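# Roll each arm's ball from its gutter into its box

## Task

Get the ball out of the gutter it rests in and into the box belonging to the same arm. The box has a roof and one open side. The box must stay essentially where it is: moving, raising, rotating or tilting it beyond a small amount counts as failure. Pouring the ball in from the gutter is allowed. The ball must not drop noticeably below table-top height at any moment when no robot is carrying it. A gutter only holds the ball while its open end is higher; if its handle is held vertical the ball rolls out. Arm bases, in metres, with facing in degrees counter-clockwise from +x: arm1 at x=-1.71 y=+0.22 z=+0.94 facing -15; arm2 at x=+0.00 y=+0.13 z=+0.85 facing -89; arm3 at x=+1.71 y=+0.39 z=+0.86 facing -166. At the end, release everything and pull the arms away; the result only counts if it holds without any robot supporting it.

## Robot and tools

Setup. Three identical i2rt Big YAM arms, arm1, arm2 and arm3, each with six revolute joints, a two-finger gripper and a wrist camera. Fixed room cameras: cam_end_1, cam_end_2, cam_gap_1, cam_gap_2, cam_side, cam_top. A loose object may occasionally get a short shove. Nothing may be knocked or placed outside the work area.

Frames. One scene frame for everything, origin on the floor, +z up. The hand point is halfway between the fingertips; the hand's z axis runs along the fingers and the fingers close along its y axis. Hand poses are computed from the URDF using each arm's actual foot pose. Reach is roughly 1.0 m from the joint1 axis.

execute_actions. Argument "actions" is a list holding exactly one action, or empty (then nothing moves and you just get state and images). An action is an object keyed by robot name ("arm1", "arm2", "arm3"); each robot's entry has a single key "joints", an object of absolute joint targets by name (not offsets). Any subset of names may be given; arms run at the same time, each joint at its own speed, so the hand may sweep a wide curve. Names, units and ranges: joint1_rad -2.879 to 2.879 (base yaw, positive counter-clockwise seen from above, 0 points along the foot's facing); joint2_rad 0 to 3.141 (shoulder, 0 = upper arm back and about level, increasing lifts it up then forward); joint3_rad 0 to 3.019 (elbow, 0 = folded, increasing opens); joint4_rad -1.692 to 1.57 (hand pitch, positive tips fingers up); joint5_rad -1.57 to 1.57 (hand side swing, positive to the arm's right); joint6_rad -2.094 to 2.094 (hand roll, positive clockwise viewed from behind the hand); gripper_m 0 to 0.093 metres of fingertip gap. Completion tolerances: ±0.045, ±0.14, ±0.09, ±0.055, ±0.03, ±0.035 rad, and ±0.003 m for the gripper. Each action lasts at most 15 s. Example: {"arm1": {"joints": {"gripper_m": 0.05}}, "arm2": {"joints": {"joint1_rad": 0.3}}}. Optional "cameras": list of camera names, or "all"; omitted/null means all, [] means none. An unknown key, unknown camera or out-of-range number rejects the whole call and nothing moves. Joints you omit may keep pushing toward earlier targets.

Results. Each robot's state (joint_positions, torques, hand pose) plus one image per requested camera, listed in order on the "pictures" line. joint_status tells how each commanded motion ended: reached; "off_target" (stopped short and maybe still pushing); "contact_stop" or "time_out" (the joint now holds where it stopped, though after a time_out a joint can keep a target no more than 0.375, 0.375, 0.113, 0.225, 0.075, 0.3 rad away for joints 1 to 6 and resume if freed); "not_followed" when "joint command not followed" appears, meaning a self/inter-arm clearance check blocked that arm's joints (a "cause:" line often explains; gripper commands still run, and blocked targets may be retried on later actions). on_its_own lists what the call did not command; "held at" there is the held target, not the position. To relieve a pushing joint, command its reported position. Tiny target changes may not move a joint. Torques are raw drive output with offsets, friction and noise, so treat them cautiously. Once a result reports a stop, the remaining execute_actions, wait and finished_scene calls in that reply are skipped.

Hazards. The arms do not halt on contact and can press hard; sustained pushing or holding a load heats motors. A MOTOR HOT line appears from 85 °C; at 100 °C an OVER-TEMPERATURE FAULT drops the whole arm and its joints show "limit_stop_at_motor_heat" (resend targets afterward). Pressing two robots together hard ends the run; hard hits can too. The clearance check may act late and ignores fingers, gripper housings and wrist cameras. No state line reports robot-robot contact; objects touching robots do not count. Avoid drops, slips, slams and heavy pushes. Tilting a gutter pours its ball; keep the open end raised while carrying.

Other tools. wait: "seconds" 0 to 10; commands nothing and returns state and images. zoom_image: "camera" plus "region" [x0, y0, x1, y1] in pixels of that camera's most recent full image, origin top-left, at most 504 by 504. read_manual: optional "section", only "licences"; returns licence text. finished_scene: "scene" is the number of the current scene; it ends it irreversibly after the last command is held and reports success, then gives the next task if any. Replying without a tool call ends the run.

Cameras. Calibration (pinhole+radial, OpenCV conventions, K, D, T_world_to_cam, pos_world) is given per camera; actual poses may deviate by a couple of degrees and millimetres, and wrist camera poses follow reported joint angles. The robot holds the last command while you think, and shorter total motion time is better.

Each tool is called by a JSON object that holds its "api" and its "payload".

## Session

{"api": "execute_actions", "payload": {"actions": []}}

Scene clock: 0.00 s.
Joint torques (N m, as the arm reports them, + toward a larger angle): no reading
arm1.joint_positions: joint1_rad=-0.894 joint2_rad=+0.442 joint3_rad=+1.426 joint4_rad=-1.391 joint5_rad=+0.192 joint6_rad=+0.091 gripper_m=+0.094
arm1.joint_status: not commanded
arm1.hand: x=-1.6893 y=+0.0772 z=+1.5196 quat_wxyz=(-0.432, -0.529, -0.644, +0.345) (m; scene frame)
arm2.joint_positions: joint1_rad=-0.112 joint2_rad=+0.336 joint3_rad=+1.605 joint4_rad=-1.598 joint5_rad=-0.149 joint6_rad=-0.015 gripper_m=+0.095
arm2.joint_status: not commanded
arm2.hand: x=+0.0203 y=+0.1003 z=+1.4580 quat_wxyz=(-0.433, -0.567, -0.582, +0.391) (m; scene frame)
arm3.joint_positions: joint1_rad=+0.491 joint2_rad=+0.265 joint3_rad=+1.482 joint4_rad=-1.284 joint5_rad=-0.172 joint6_rad=-0.316 gripper_m=+0.095
arm3.joint_status: not commanded
arm3.hand: x=+1.6965 y=+0.3348 z=+1.4962 quat_wxyz=(-0.203, -0.601, -0.415, +0.652) (m; scene frame)
pictures: arm1_cam_wrist, arm2_cam_wrist, arm3_cam_wrist, cam_end_1, cam_end_2, cam_gap_1, cam_gap_2, cam_side, cam_top
camera_calibration (this result's frames):
arm1_cam_wrist: T_world_to_cam=[[-0.978316, -0.207003, -0.00694274, -1.62595], [-0.174122, 0.840145, -0.513651, 0.424575], [0.11216, -0.501304, -0.857971, 1.65478], [0, 0, 0, 1]] pos_world=[-1.70237, 0.136267, 1.62655]
arm2_cam_wrist: T_world_to_cam=[[-0.998799, -0.0377099, -0.0312869, 0.0706065], [-0.0122064, 0.80988, -0.586468, 0.783261], [0.0474543, -0.585382, -0.809368, 1.36335], [0, 0, 0, 1]] pos_world=[0.0153858, 0.166393, 1.56502]
arm3_cam_wrist: T_world_to_cam=[[-0.764303, 0.575389, 0.291149, 0.672201], [0.199551, 0.640368, -0.741693, 0.562955], [-0.613205, -0.508779, -0.604255, 2.2362], [0, 0, 0, 1]] pos_world=[1.77267, 0.390455, 1.57306]
Images, in order (width x height): arm1_cam_wrist 672x504, arm2_cam_wrist 672x504, arm3_cam_wrist 672x504, cam_end_1 672x504, cam_end_2 672x504, cam_gap_1 672x504, cam_gap_2 672x504, cam_side 672x504, cam_top 672x504.

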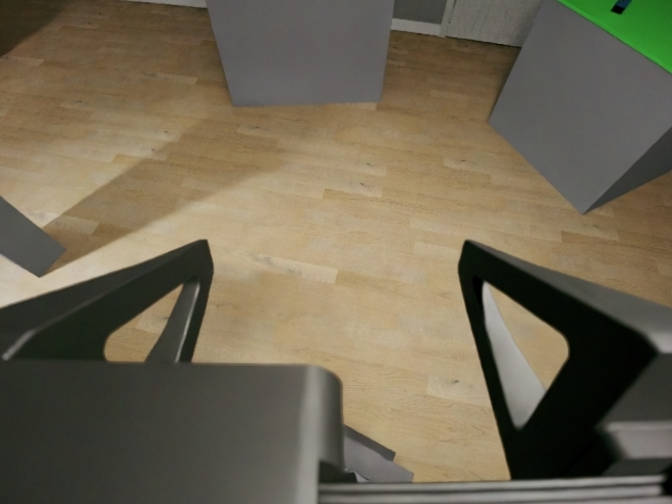

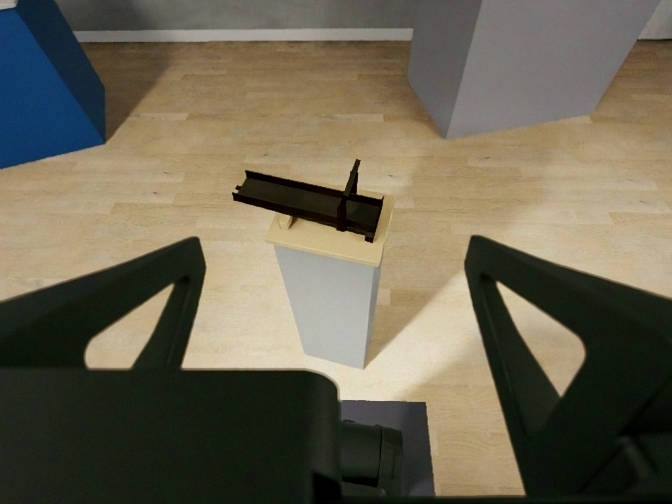

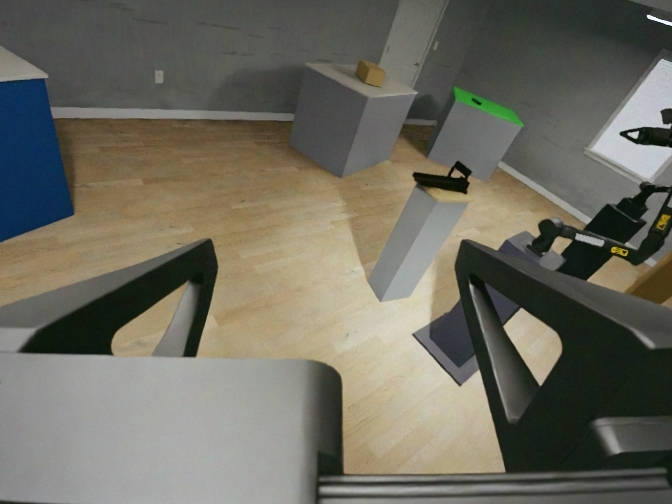

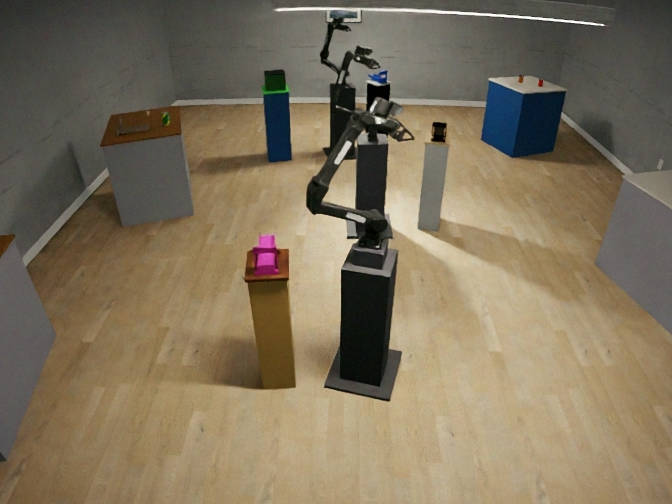

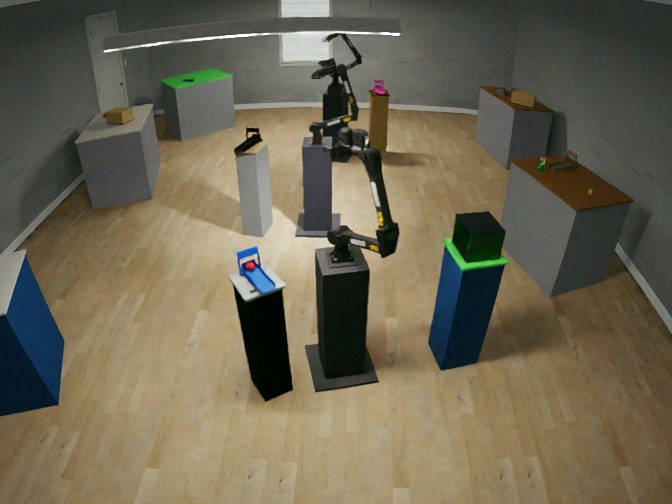

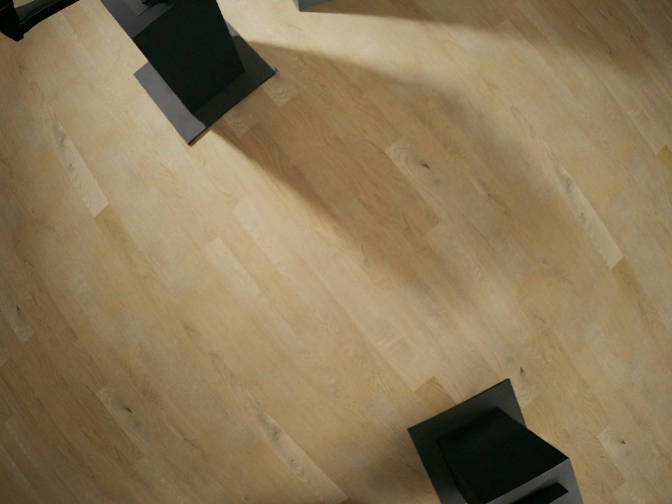

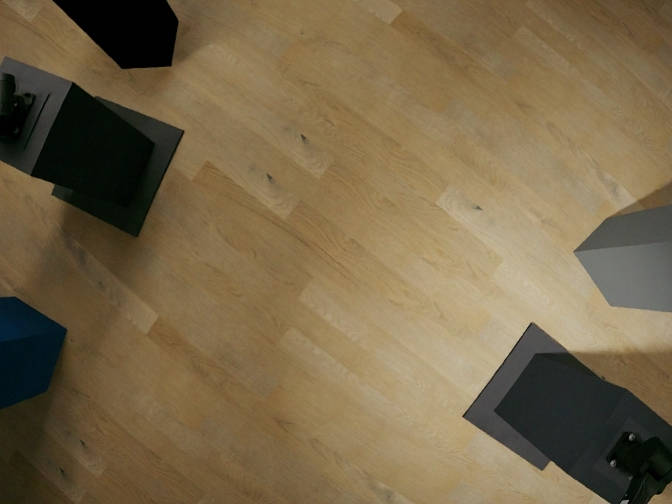

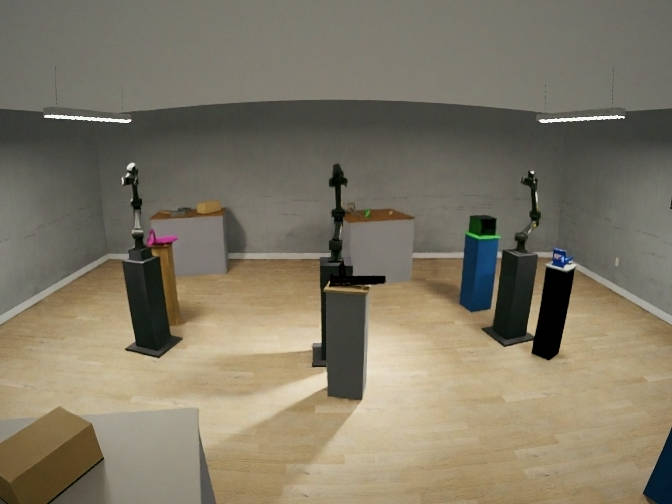

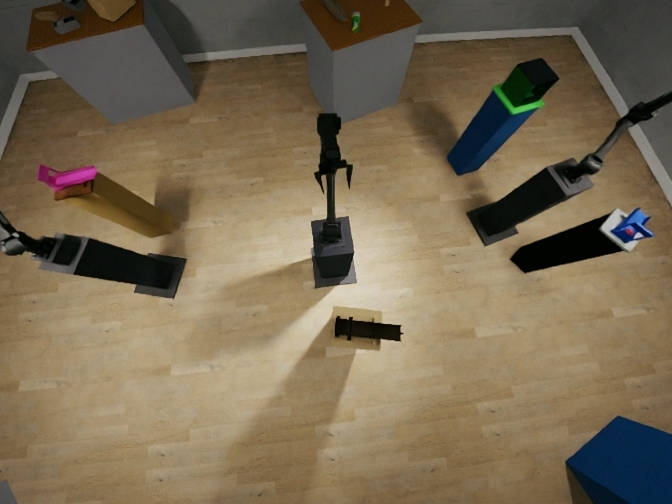

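{"api": "zoom_image", "payload": {"camera": "cam_end_2", "region": [200, 225, 320, 325]}}

{"api": "zoom_image", "payload": {"camera": "cam_end_2", "region": [420, 190, 540, 290]}}

{"api": "zoom_image", "payload": {"camera": "cam_side", "region": [450, 195, 590, 300]}}

{"api": "zoom_image", "payload": {"camera": "cam_top", "region": [440, 40, 672, 280]}}

{"api": "zoom_image", "payload": {"camera": "cam_end_1", "region": [240, 50, 410, 120]}}

Region (200, 225, 320, 325) of cam_end_2's 672x504 image, scaled by 4.200, with more detail than that image has.

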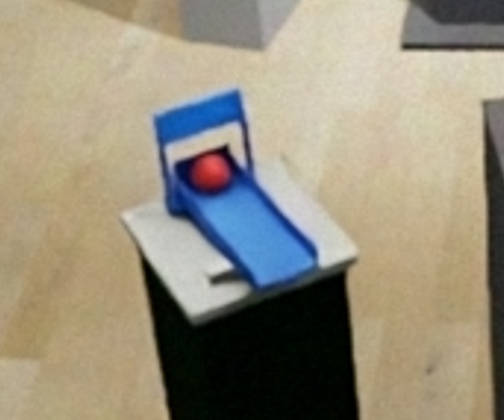

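Region (420, 190, 540, 290) of cam_end_2's 672x504 image, scaled by 4.200, with more detail than that image has.

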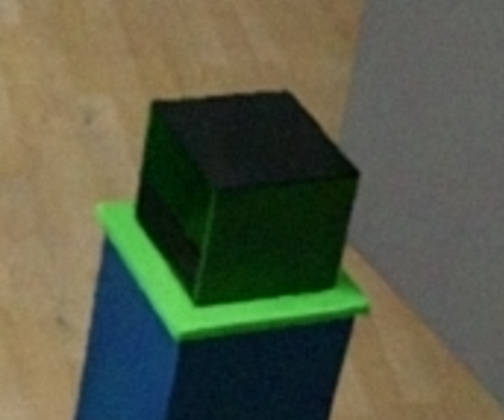

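Region (450, 195, 590, 300) of cam_side's 672x504 image, scaled by 3.600, with more detail than that image has; it fills the top 378 rows of this view, and the rest is white.

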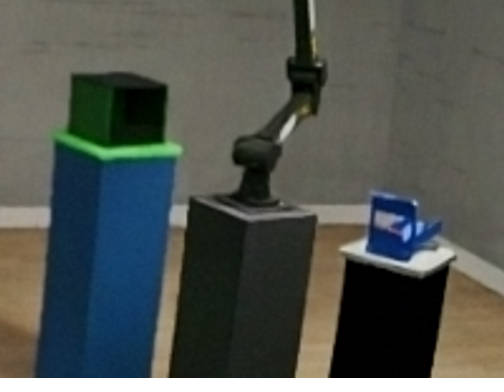

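Region (440, 40, 672, 280) of cam_top's 672x504 image, scaled by 2.100, with more detail than that image has; it fills the left 487 columns of this view, and the rest is white.

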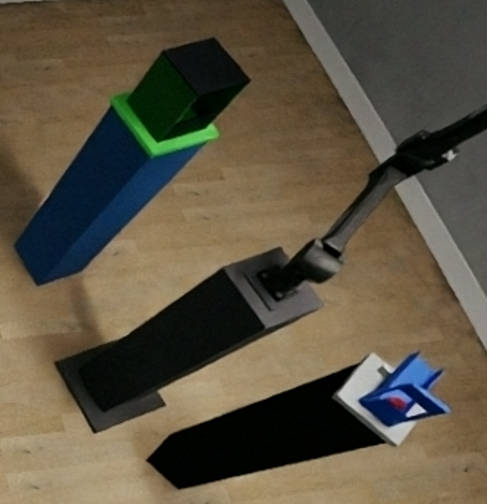

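Region (240, 50, 410, 120) of cam_end_1's 672x504 image, scaled by 2.965, with more detail than that image has; it fills the top 208 rows of this view, and the rest is white.

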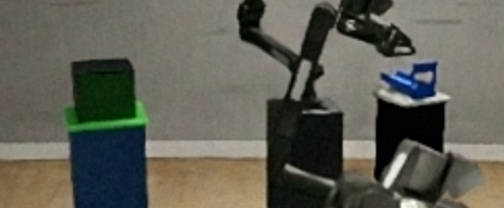

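{"api": "execute_actions", "payload": {"actions": [{"arm3": {"joints": {"joint1_rad": 1.44, "joint2_rad": 1.63, "joint3_rad": 1.72, "joint4_rad": -1.584, "joint5_rad": 0.0, "joint6_rad": -0.3, "gripper_m": 0.09}}}], "cameras": ["arm3_cam_wrist", "cam_end_2", "cam_side"]}}

Scene clock: 50.17 s.
Joint torques (N m, as the arm reports them, + toward a larger angle): arm1=[0.53 3.65 8.07 1.94 0.12 0.05] | arm2=[ 0.72  9.8   4.32  2.5   0.02 -0.07] | arm3=[ -0.97 -16.44  10.59   0.37  -0.01   0.2 ]
arm1.joint_positions: joint1_rad=-0.894 joint2_rad=+0.442 joint3_rad=+1.426 joint4_rad=-1.391 joint5_rad=+0.192 joint6_rad=+0.091 gripper_m=+0.094
arm1.joint_status: not commanded
arm1.hand: x=-1.6893 y=+0.0772 z=+1.5196 quat_wxyz=(-0.432, -0.529, -0.644, +0.345) (m; scene frame)
arm2.joint_positions: joint1_rad=-0.112 joint2_rad=+0.336 joint3_rad=+1.605 joint4_rad=-1.598 joint5_rad=-0.149 joint6_rad=-0.015 gripper_m=+0.095
arm2.joint_status: not commanded
arm2.hand: x=+0.0203 y=+0.1003 z=+1.4580 quat_wxyz=(-0.433, -0.567, -0.582, +0.391) (m; scene frame)
arm3.joint_positions: joint1_rad=+1.450 joint2_rad=+1.636 joint3_rad=+1.702 joint4_rad=-1.576 joint5_rad=+0.001 joint6_rad=-0.310 gripper_m=+0.090
arm3.joint_status: all done
arm3.hand: x=+1.7753 y=-0.1178 z=+1.1434 quat_wxyz=(-0.020, -0.539, -0.841, +0.024) (m; scene frame)
pictures: arm3_cam_wrist, cam_end_2, cam_side
camera_calibration (this result's frames):
arm3_cam_wrist: T_world_to_cam=[[-0.911282, -0.411362, 0.018636, 1.55194], [-0.340723, 0.778666, 0.526865, 0.100387], [-0.231243, 0.473773, -0.849745, 1.5594], [0, 0, 0, 1]] pos_world=[1.80906, -0.17856, 1.24328]
Images, in order (width x height): arm3_cam_wrist 672x504, cam_end_2 672x504, cam_side 672x504.

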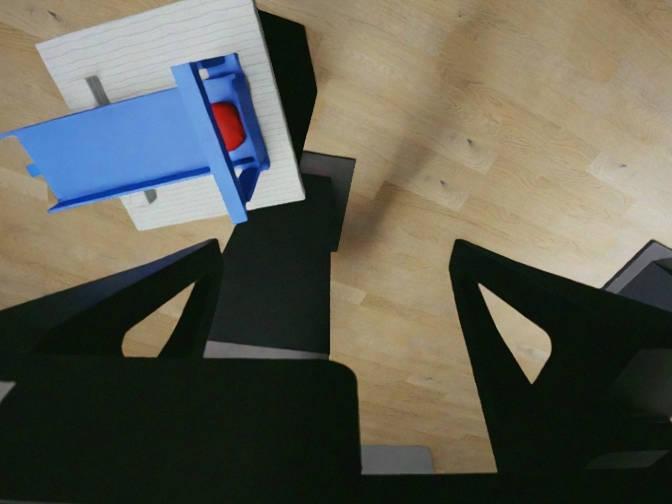

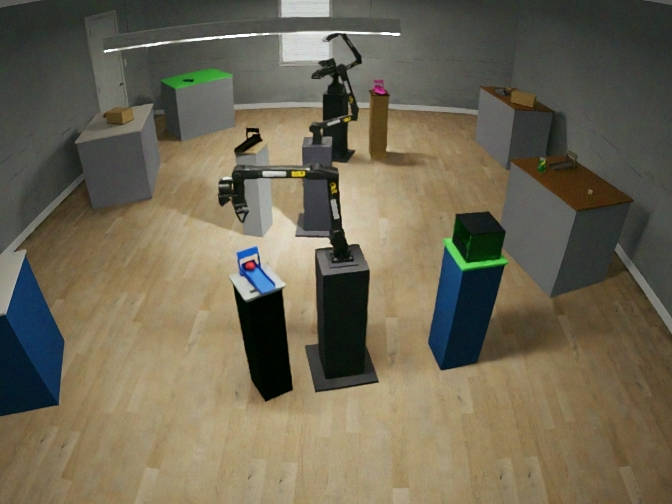

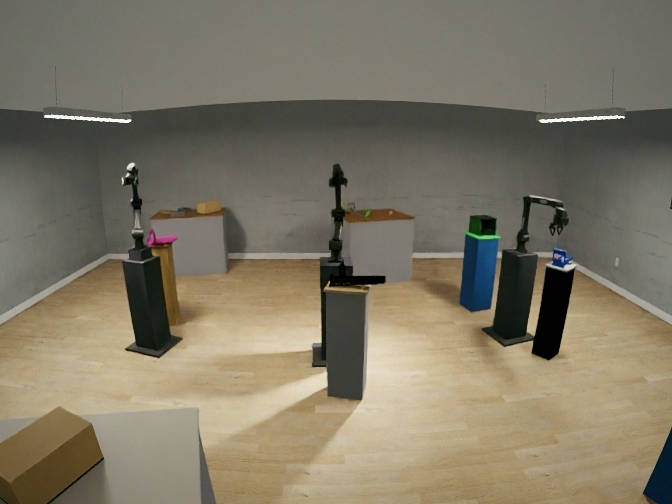

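{"api": "execute_actions", "payload": {"actions": []}}

Scene clock: 66.43 s.
Joint torques (N m, as the arm reports them, + toward a larger angle): arm1=[0.66 3.55 8.06 1.94 0.13 0.06] | arm2=[ 0.87 10.07  4.38  2.51  0.07 -0.05] | arm3=[ -1.38 -16.94  10.48   0.33   0.     0.19]
arm1.joint_positions: joint1_rad=-0.894 joint2_rad=+0.442 joint3_rad=+1.426 joint4_rad=-1.391 joint5_rad=+0.192 joint6_rad=+0.091 gripper_m=+0.094
arm1.joint_status: not commanded
arm1.hand: x=-1.6893 y=+0.0772 z=+1.5196 quat_wxyz=(-0.432, -0.529, -0.644, +0.345) (m; scene frame)
arm2.joint_positions: joint1_rad=-0.112 joint2_rad=+0.336 joint3_rad=+1.605 joint4_rad=-1.598 joint5_rad=-0.149 joint6_rad=-0.015 gripper_m=+0.095
arm2.joint_status: not commanded
arm2.hand: x=+0.0203 y=+0.1003 z=+1.4580 quat_wxyz=(-0.433, -0.567, -0.582, +0.391) (m; scene frame)
arm3.joint_positions: joint1_rad=+1.450 joint2_rad=+1.636 joint3_rad=+1.702 joint4_rad=-1.576 joint5_rad=+0.001 joint6_rad=-0.310 gripper_m=+0.090
arm3.joint_status: all done
arm3.hand: x=+1.7753 y=-0.1178 z=+1.1434 quat_wxyz=(-0.020, -0.539, -0.841, +0.024) (m; scene frame)
pictures: arm1_cam_wrist, arm2_cam_wrist, arm3_cam_wrist, cam_end_1, cam_end_2, cam_gap_1, cam_gap_2, cam_side, cam_top
camera_calibration (this result's frames):
arm1_cam_wrist: T_world_to_cam=[[-0.978316, -0.207003, -0.00694274, -1.62595], [-0.174122, 0.840145, -0.513651, 0.424575], [0.11216, -0.501304, -0.857971, 1.65478], [0, 0, 0, 1]] pos_world=[-1.70237, 0.136267, 1.62655]
arm2_cam_wrist: T_world_to_cam=[[-0.998799, -0.0377099, -0.0312869, 0.0706065], [-0.0122064, 0.80988, -0.586468, 0.783261], [0.0474543, -0.585382, -0.809368, 1.36335], [0, 0, 0, 1]] pos_world=[0.0153858, 0.166393, 1.56502]
arm3_cam_wrist: T_world_to_cam=[[-0.911282, -0.411362, 0.018636, 1.55194], [-0.340723, 0.778666, 0.526865, 0.100387], [-0.231243, 0.473773, -0.849745, 1.5594], [0, 0, 0, 1]] pos_world=[1.80906, -0.17856, 1.24328]
Images, in order (width x height): arm1_cam_wrist 672x504, arm2_cam_wrist 672x504, arm3_cam_wrist 672x504, cam_end_1 672x504, cam_end_2 672x504, cam_gap_1 672x504, cam_gap_2 672x504, cam_side 672x504, cam_top 672x504.

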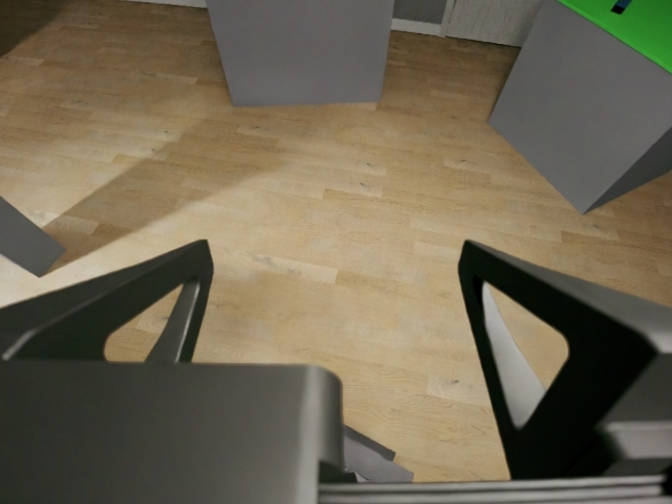

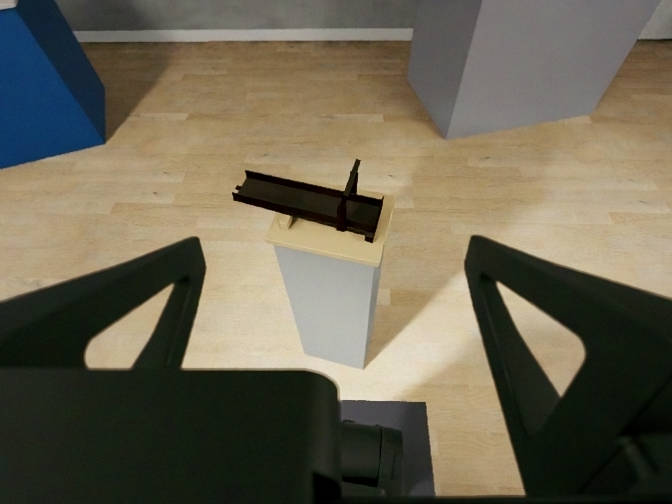

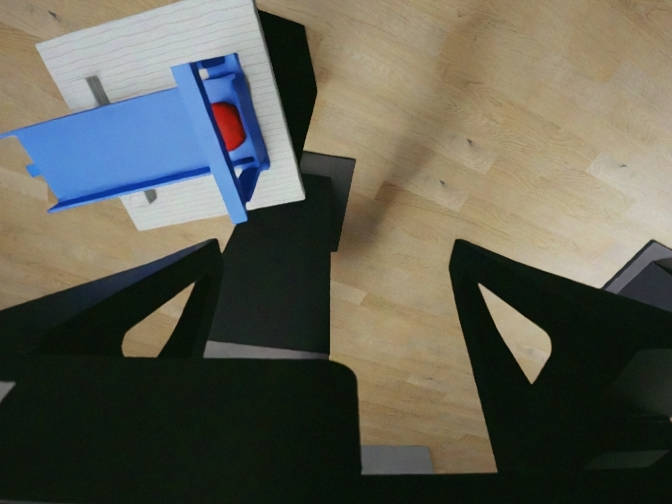

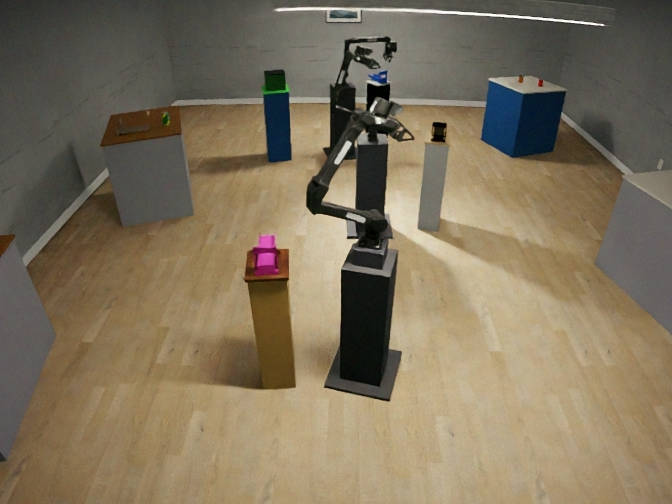

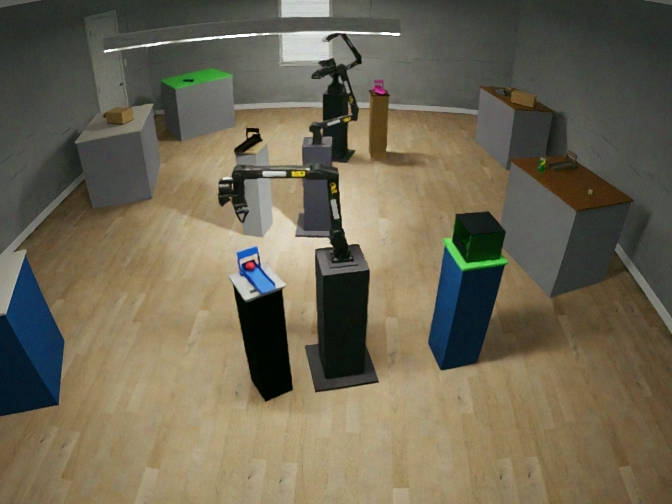

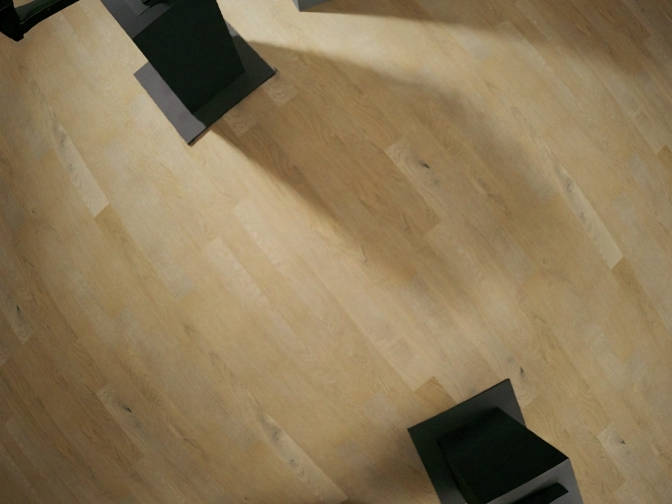

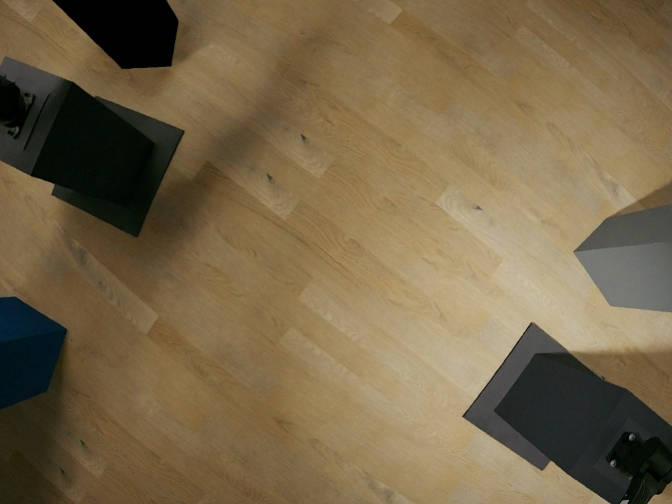

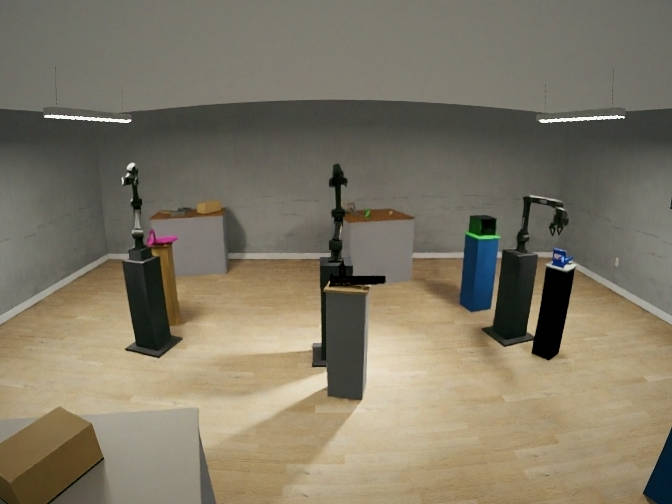

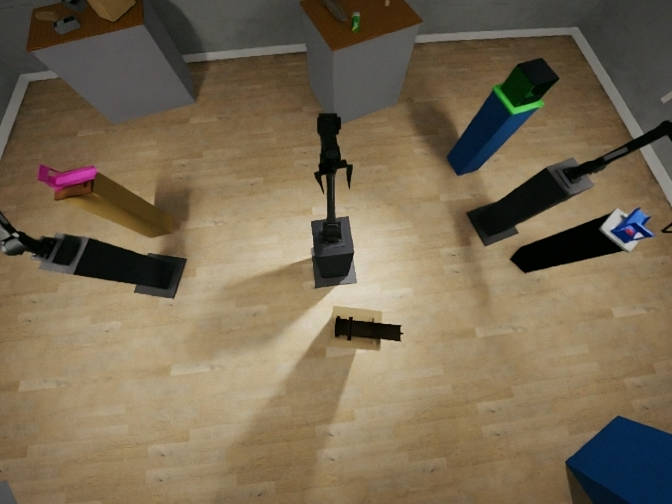

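{"api": "execute_actions", "payload": {"actions": [{"arm3": {"joints": {"joint1_rad": 1.511, "joint2_rad": 1.71, "joint3_rad": 1.648, "joint4_rad": -1.614, "joint5_rad": -0.227, "joint6_rad": -0.433, "gripper_m": 0.09}}}], "cameras": ["arm3_cam_wrist", "cam_end_2", "cam_side"]}}

Scene clock: 97.27 s.
Joint torques (N m, as the arm reports them, + toward a larger angle): arm1=[0.54 3.62 8.07 1.95 0.13 0.05] | arm2=[ 0.71 10.32  4.41  2.5   0.03 -0.05] | arm3=[ -0.69 -18.29   9.13   0.12  -0.28  -0.1 ]
arm1.joint_positions: joint1_rad=-0.894 joint2_rad=+0.442 joint3_rad=+1.426 joint4_rad=-1.391 joint5_rad=+0.192 joint6_rad=+0.091 gripper_m=+0.094
arm1.joint_status: not commanded
arm1.hand: x=-1.6893 y=+0.0772 z=+1.5196 quat_wxyz=(-0.432, -0.529, -0.644, +0.345) (m; scene frame)
arm2.joint_positions: joint1_rad=-0.112 joint2_rad=+0.336 joint3_rad=+1.605 joint4_rad=-1.598 joint5_rad=-0.149 joint6_rad=-0.015 gripper_m=+0.095
arm2.joint_status: not commanded
arm2.hand: x=+0.0203 y=+0.1003 z=+1.4580 quat_wxyz=(-0.433, -0.567, -0.582, +0.391) (m; scene frame)
arm3.joint_positions: joint1_rad=+1.516 joint2_rad=+1.720 joint3_rad=+1.643 joint4_rad=-1.607 joint5_rad=-0.224 joint6_rad=-0.421 gripper_m=+0.090
arm3.joint_status: all done
arm3.hand: x=+1.8443 y=-0.0944 z=+1.0852 quat_wxyz=(-0.054, -0.465, -0.877, -0.113) (m; scene frame)
pictures: arm3_cam_wrist, cam_end_2, cam_side
camera_calibration (this result's frames):
arm3_cam_wrist: T_world_to_cam=[[-0.805907, -0.537906, -0.247329, 1.70778], [-0.570216, 0.592833, 0.568684, 0.496644], [-0.159274, 0.599338, -0.784491, 1.32312], [0, 0, 0, 1]] pos_world=[1.87024, -0.168796, 1.17792]
Images, in order (width x height): arm3_cam_wrist 672x504, cam_end_2 672x504, cam_side 672x504.

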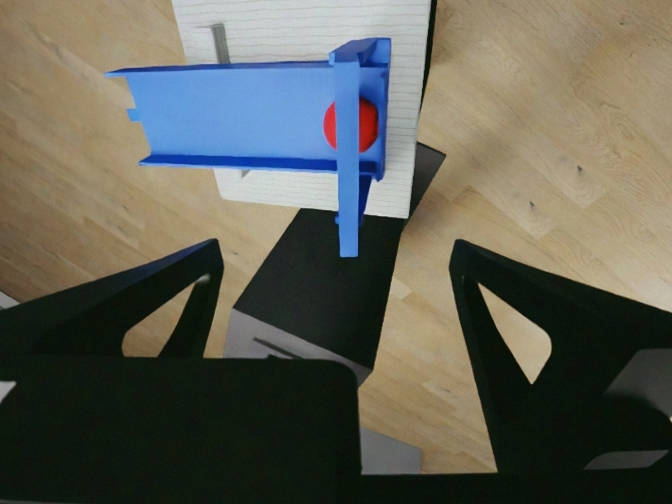

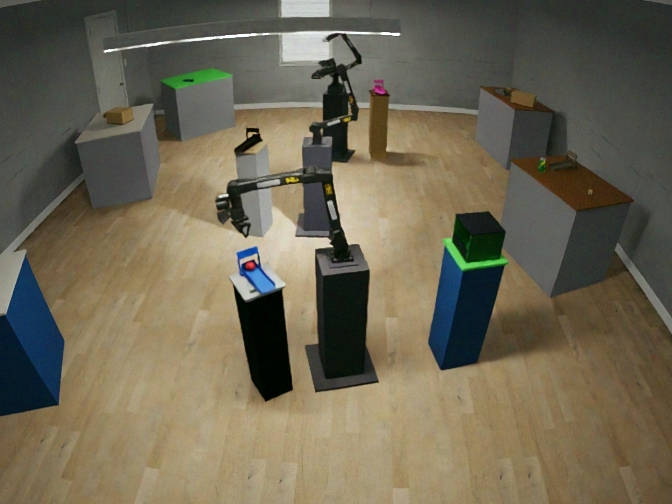

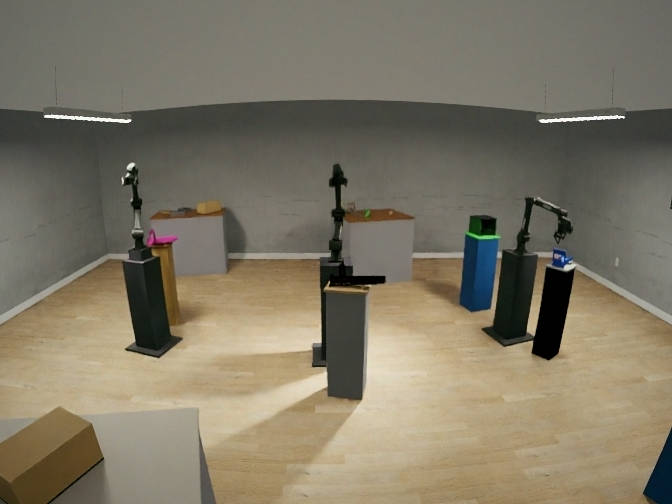

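{"api": "execute_actions", "payload": {"actions": [{"arm3": {"joints": {"joint1_rad": 1.555, "joint2_rad": 1.752, "joint3_rad": 1.436, "joint4_rad": -1.338, "joint5_rad": -0.232, "joint6_rad": -0.372, "gripper_m": 0.09}}}], "cameras": ["arm3_cam_wrist", "cam_end_2", "cam_side"]}}

Scene clock: 131.37 s.
Joint torques (N m, as the arm reports them, + toward a larger angle): arm1=[0.67 3.53 8.07 1.93 0.13 0.06] | arm2=[ 0.66 10.42  4.3   2.48  0.03 -0.03] | arm3=[ -0.45 -18.     8.66   0.71  -0.24   0.2 ]
arm1.joint_positions: joint1_rad=-0.894 joint2_rad=+0.442 joint3_rad=+1.426 joint4_rad=-1.391 joint5_rad=+0.192 joint6_rad=+0.091 gripper_m=+0.094
arm1.joint_status: not commanded
arm1.hand: x=-1.6893 y=+0.0772 z=+1.5196 quat_wxyz=(-0.432, -0.529, -0.644, +0.345) (m; scene frame)
arm2.joint_positions: joint1_rad=-0.112 joint2_rad=+0.336 joint3_rad=+1.605 joint4_rad=-1.598 joint5_rad=-0.149 joint6_rad=-0.015 gripper_m=+0.095
arm2.joint_status: not commanded
arm2.hand: x=+0.0203 y=+0.1003 z=+1.4580 quat_wxyz=(-0.433, -0.567, -0.582, +0.391) (m; scene frame)
arm3.joint_positions: joint1_rad=+1.553 joint2_rad=+1.761 joint3_rad=+1.431 joint4_rad=-1.347 joint5_rad=-0.230 joint6_rad=-0.384 gripper_m=+0.090
arm3.joint_status: all done
arm3.hand: x=+1.8627 y=-0.0861 z=+0.9857 quat_wxyz=(-0.054, -0.465, -0.876, -0.114) (m; scene frame)
pictures: arm3_cam_wrist, cam_end_2, cam_side
camera_calibration (this result's frames):
arm3_cam_wrist: T_world_to_cam=[[-0.805481, -0.537576, -0.249423, 1.70381], [-0.571071, 0.591626, 0.569084, 0.559864], [-0.158361, 0.600825, -0.783538, 1.24053], [0, 0, 0, 1]] pos_world=[1.88856, -0.160641, 1.07836]
Images, in order (width x height): arm3_cam_wrist 672x504, cam_end_2 672x504, cam_side 672x504.

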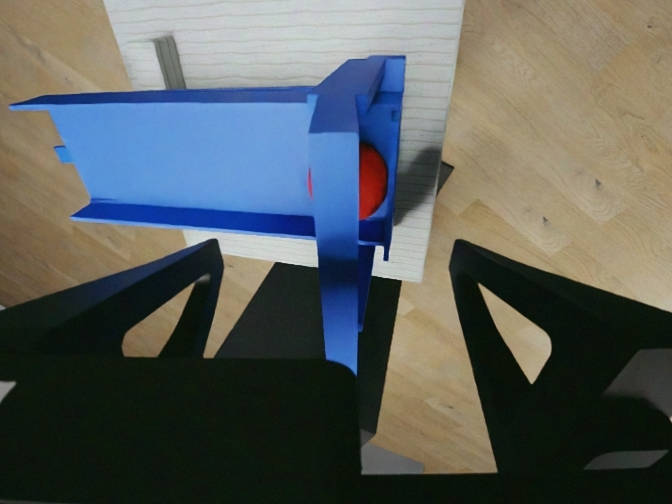

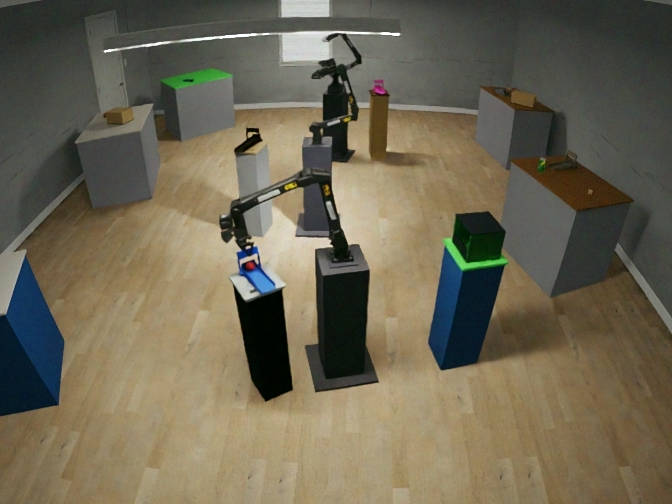

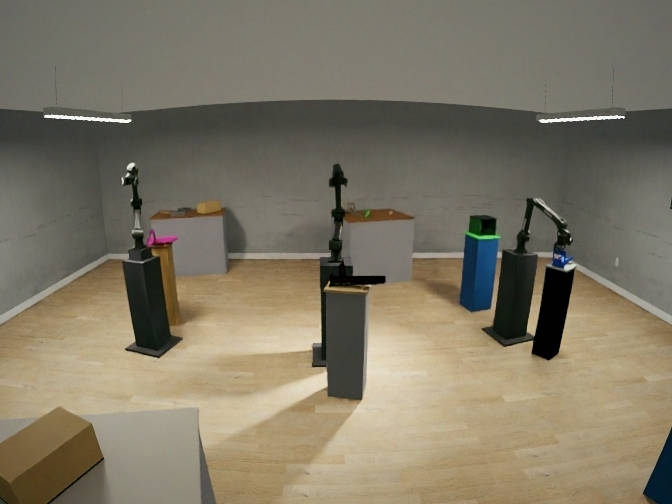

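{"api": "execute_actions", "payload": {"actions": [{"arm3": {"joints": {"gripper_m": 0.0}}}], "cameras": ["arm3_cam_wrist", "cam_end_2"]}}

Scene clock: 136.80 s.
Joint torques (N m, as the arm reports them, + toward a larger angle): arm1=[0.59 3.55 8.06 1.94 0.13 0.06] | arm2=[ 0.93 10.    4.29  2.51  0.02 -0.05] | arm3=[ -0.23 -17.57   8.69   0.64  -0.21   0.18]
arm1.joint_positions: joint1_rad=-0.894 joint2_rad=+0.442 joint3_rad=+1.426 joint4_rad=-1.391 joint5_rad=+0.192 joint6_rad=+0.091 gripper_m=+0.094
arm1.joint_status: not commanded
arm1.hand: x=-1.6893 y=+0.0772 z=+1.5196 quat_wxyz=(-0.432, -0.529, -0.644, +0.345) (m; scene frame)
arm2.joint_positions: joint1_rad=-0.112 joint2_rad=+0.336 joint3_rad=+1.605 joint4_rad=-1.598 joint5_rad=-0.149 joint6_rad=-0.015 gripper_m=+0.095
arm2.joint_status: not commanded
arm2.hand: x=+0.0203 y=+0.1003 z=+1.4580 quat_wxyz=(-0.433, -0.567, -0.582, +0.391) (m; scene frame)
arm3.joint_positions: joint1_rad=+1.553 joint2_rad=+1.761 joint3_rad=+1.431 joint4_rad=-1.343 joint5_rad=-0.230 joint6_rad=-0.380 gripper_m=+0.012
arm3.joint_status: gripper_m off_target (ended at +0.012, target +0.000)
arm3.hand: x=+1.8630 y=-0.0870 z=+0.9856 quat_wxyz=(-0.056, -0.466, -0.876, -0.113) (m; scene frame)
pictures: arm3_cam_wrist, cam_end_2
camera_calibration (this result's frames):
arm3_cam_wrist: T_world_to_cam=[[-0.807092, -0.535683, -0.248287, 1.70554], [-0.569523, 0.59543, 0.566663, 0.560484], [-0.155715, 0.598754, -0.78565, 1.23806], [0, 0, 0, 1]] pos_world=[1.88852, -0.16139, 1.07854]
Images, in order (width x height): arm3_cam_wrist 672x504, cam_end_2 672x504.

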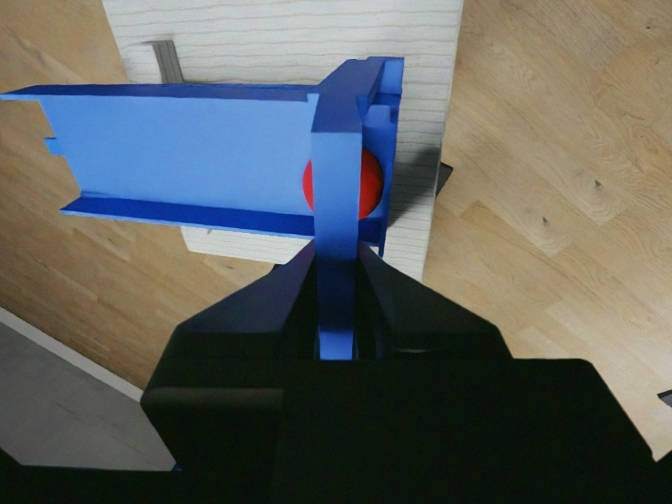

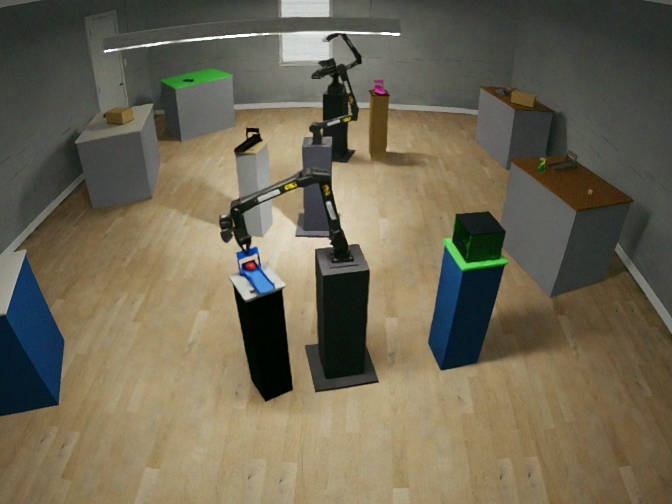

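{"api": "execute_actions", "payload": {"actions": [{"arm3": {"joints": {"joint1_rad": 1.553, "joint2_rad": 1.70, "joint3_rad": 1.64, "joint4_rad": -1.59, "joint5_rad": -0.25, "joint6_rad": -0.38, "gripper_m": 0.0}}}], "cameras": ["arm3_cam_wrist", "cam_end_2"]}}

Scene clock: 158.03 s.
Joint torques (N m, as the arm reports them, + toward a larger angle): arm1=[0.59 3.63 8.07 1.94 0.12 0.06] | arm2=[ 0.92 10.25  4.37  2.57  0.03 -0.03] | arm3=[ -0.67 -16.86  12.47  -0.02  -0.42   0.05]
arm1.joint_positions: joint1_rad=-0.894 joint2_rad=+0.442 joint3_rad=+1.426 joint4_rad=-1.391 joint5_rad=+0.192 joint6_rad=+0.091 gripper_m=+0.094
arm1.joint_status: not commanded
arm1.hand: x=-1.6893 y=+0.0772 z=+1.5196 quat_wxyz=(-0.432, -0.529, -0.644, +0.345) (m; scene frame)
arm2.joint_positions: joint1_rad=-0.112 joint2_rad=+0.336 joint3_rad=+1.605 joint4_rad=-1.598 joint5_rad=-0.149 joint6_rad=-0.015 gripper_m=+0.095
arm2.joint_status: not commanded
arm2.hand: x=+0.0203 y=+0.1003 z=+1.4580 quat_wxyz=(-0.433, -0.567, -0.582, +0.391) (m; scene frame)
arm3.joint_positions: joint1_rad=+1.553 joint2_rad=+1.700 joint3_rad=+1.594 joint4_rad=-1.580 joint5_rad=-0.245 joint6_rad=-0.380 gripper_m=+0.012
arm3.joint_status: gripper_m off_target (ended at +0.012, target +0.000); the others done
arm3.hand: x=+1.8637 y=-0.0799 z=+1.0775 quat_wxyz=(-0.057, -0.466, -0.874, -0.123) (m; scene frame)
pictures: arm3_cam_wrist, cam_end_2
camera_calibration (this result's frames):
arm3_cam_wrist: T_world_to_cam=[[-0.805, -0.530131, -0.266339, 1.74879], [-0.575058, 0.586842, 0.570021, 0.510602], [-0.145887, 0.612028, -0.777264, 1.27972], [0, 0, 0, 1]] pos_world=[1.88809, -0.155781, 1.16939]
Images, in order (width x height): arm3_cam_wrist 672x504, cam_end_2 672x504.

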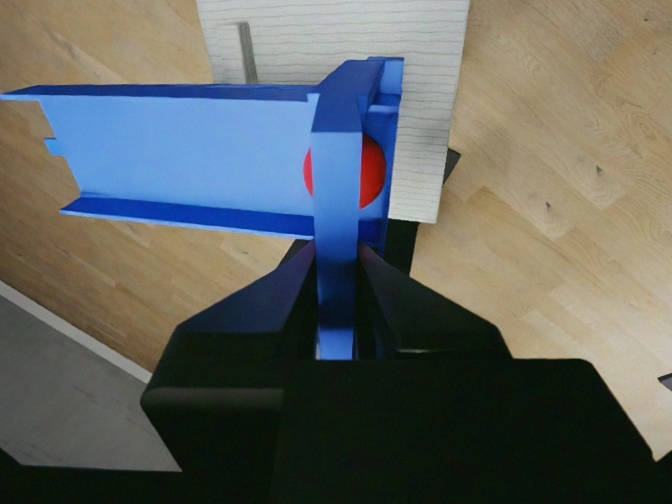

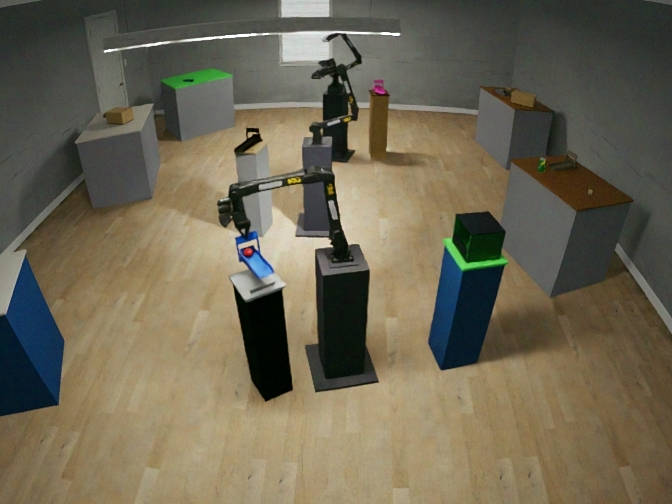

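{"api": "execute_actions", "payload": {"actions": [{"arm3": {"joints": {"joint3_rad": 1.66, "joint4_rad": -1.47, "joint5_rad": -0.38, "joint6_rad": 0.0, "gripper_m": 0.0}}}], "cameras": ["arm3_cam_wrist"]}}

{"api": "execute_actions", "payload": {"actions": [{"arm3": {"joints": {"joint4_rad": -1.13, "joint6_rad": 0.5, "gripper_m": 0.0}}}], "cameras": ["arm3_cam_wrist", "cam_end_2"]}}

Scene clock: 171.00 s.
Joint torques (N m, as the arm reports them, + toward a larger angle): arm1=[0.52 3.54 8.06 1.93 0.13 0.05] | arm2=[ 0.33 10.22  4.46  2.46  0.02 -0.04] | arm3=[ -0.51 -17.17  14.21   0.86  -0.62   0.2 ]
arm1.joint_positions: joint1_rad=-0.894 joint2_rad=+0.442 joint3_rad=+1.426 joint4_rad=-1.391 joint5_rad=+0.192 joint6_rad=+0.091 gripper_m=+0.094
arm1.joint_status: not commanded
arm1.hand: x=-1.6893 y=+0.0772 z=+1.5196 quat_wxyz=(-0.432, -0.529, -0.644, +0.345) (m; scene frame)
arm2.joint_positions: joint1_rad=-0.112 joint2_rad=+0.336 joint3_rad=+1.605 joint4_rad=-1.598 joint5_rad=-0.149 joint6_rad=-0.015 gripper_m=+0.095
arm2.joint_status: not commanded
arm2.hand: x=+0.0203 y=+0.1003 z=+1.4580 quat_wxyz=(-0.433, -0.567, -0.582, +0.391) (m; scene frame)
arm3.joint_positions: joint1_rad=+1.553 joint2_rad=+1.700 joint3_rad=+1.594 joint4_rad=-1.479 joint5_rad=-0.372 joint6_rad=-0.012 gripper_m=+0.012
arm3.joint_status: gripper_m off_target (ended at +0.012, target +0.000); the others done
arm3.hand: x=+1.8894 y=-0.0991 z=+1.0826 quat_wxyz=(-0.112, -0.609, -0.771, -0.148) (m; scene frame)
pictures: arm3_cam_wrist
camera_calibration (this result's frames):
arm3_cam_wrist: T_world_to_cam=[[-0.907611, -0.208872, -0.364163, 2.09225], [-0.389674, 0.741889, 0.545669, 0.225205], [0.156194, 0.63716, -0.754739, 0.706543], [0, 0, 0, 1]] pos_world=[1.87635, -0.180245, 1.17229]
Images, in order (width x height): arm3_cam_wrist 672x504.

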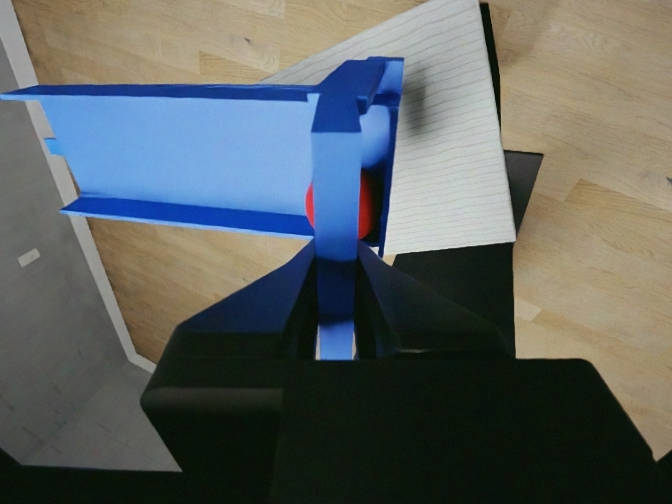

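Scene clock: 172.50 s.
Joint torques (N m, as the arm reports them, + toward a larger angle): arm1=[0.55 3.59 8.07 1.94 0.13 0.05] | arm2=[ 0.56 10.37  4.33  2.58  0.05 -0.07] | arm3=[ -0.56 -17.37  14.84   1.76  -0.48   0.18]
arm1.joint_positions: joint1_rad=-0.894 joint2_rad=+0.442 joint3_rad=+1.426 joint4_rad=-1.391 joint5_rad=+0.192 joint6_rad=+0.091 gripper_m=+0.094
arm1.joint_status: not commanded
arm1.hand: x=-1.6893 y=+0.0772 z=+1.5196 quat_wxyz=(-0.432, -0.529, -0.644, +0.345) (m; scene frame)
arm2.joint_positions: joint1_rad=-0.112 joint2_rad=+0.336 joint3_rad=+1.605 joint4_rad=-1.598 joint5_rad=-0.149 joint6_rad=-0.015 gripper_m=+0.095
arm2.joint_status: not commanded
arm2.hand: x=+0.0203 y=+0.1003 z=+1.4580 quat_wxyz=(-0.433, -0.567, -0.582, +0.391) (m; scene frame)
arm3.joint_positions: joint1_rad=+1.553 joint2_rad=+1.700 joint3_rad=+1.594 joint4_rad=-1.148 joint5_rad=-0.373 joint6_rad=+0.488 gripper_m=+0.012
arm3.joint_status: gripper_m off_target (ended at +0.012, target +0.000); the others done
arm3.hand: x=+1.9065 y=-0.1734 z=+1.0943 quat_wxyz=(-0.218, -0.752, -0.613, -0.102) (m; scene frame)
pictures: arm3_cam_wrist, cam_end_2
camera_calibration (this result's frames):
arm3_cam_wrist: T_world_to_cam=[[-0.876867, 0.15847, -0.453863, 2.1998], [-0.0532951, 0.906241, 0.419388, -0.194054], [0.47777, 0.391936, -0.786207, 0.138931], [0, 0, 0, 1]] pos_world=[1.85222, -0.227195, 1.18902]
Images, in order (width x height): arm3_cam_wrist 672x504, cam_end_2 672x504.

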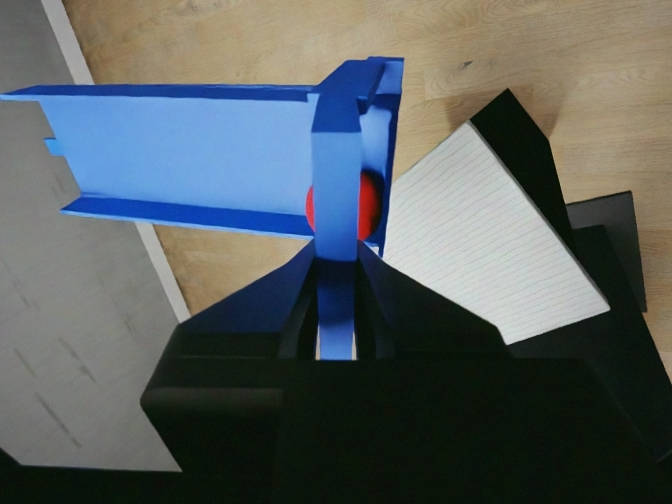

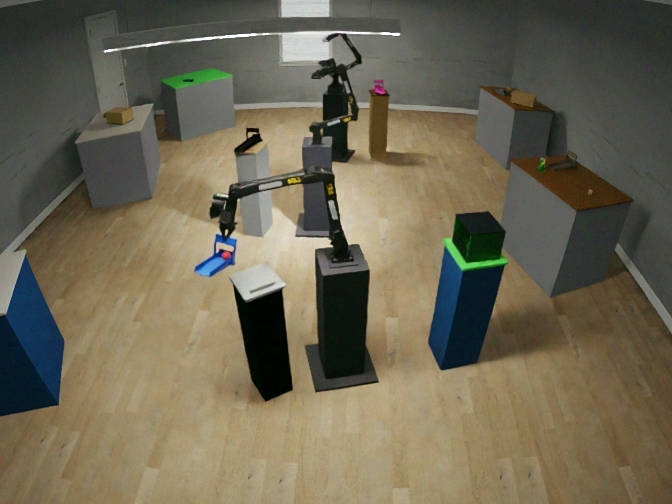

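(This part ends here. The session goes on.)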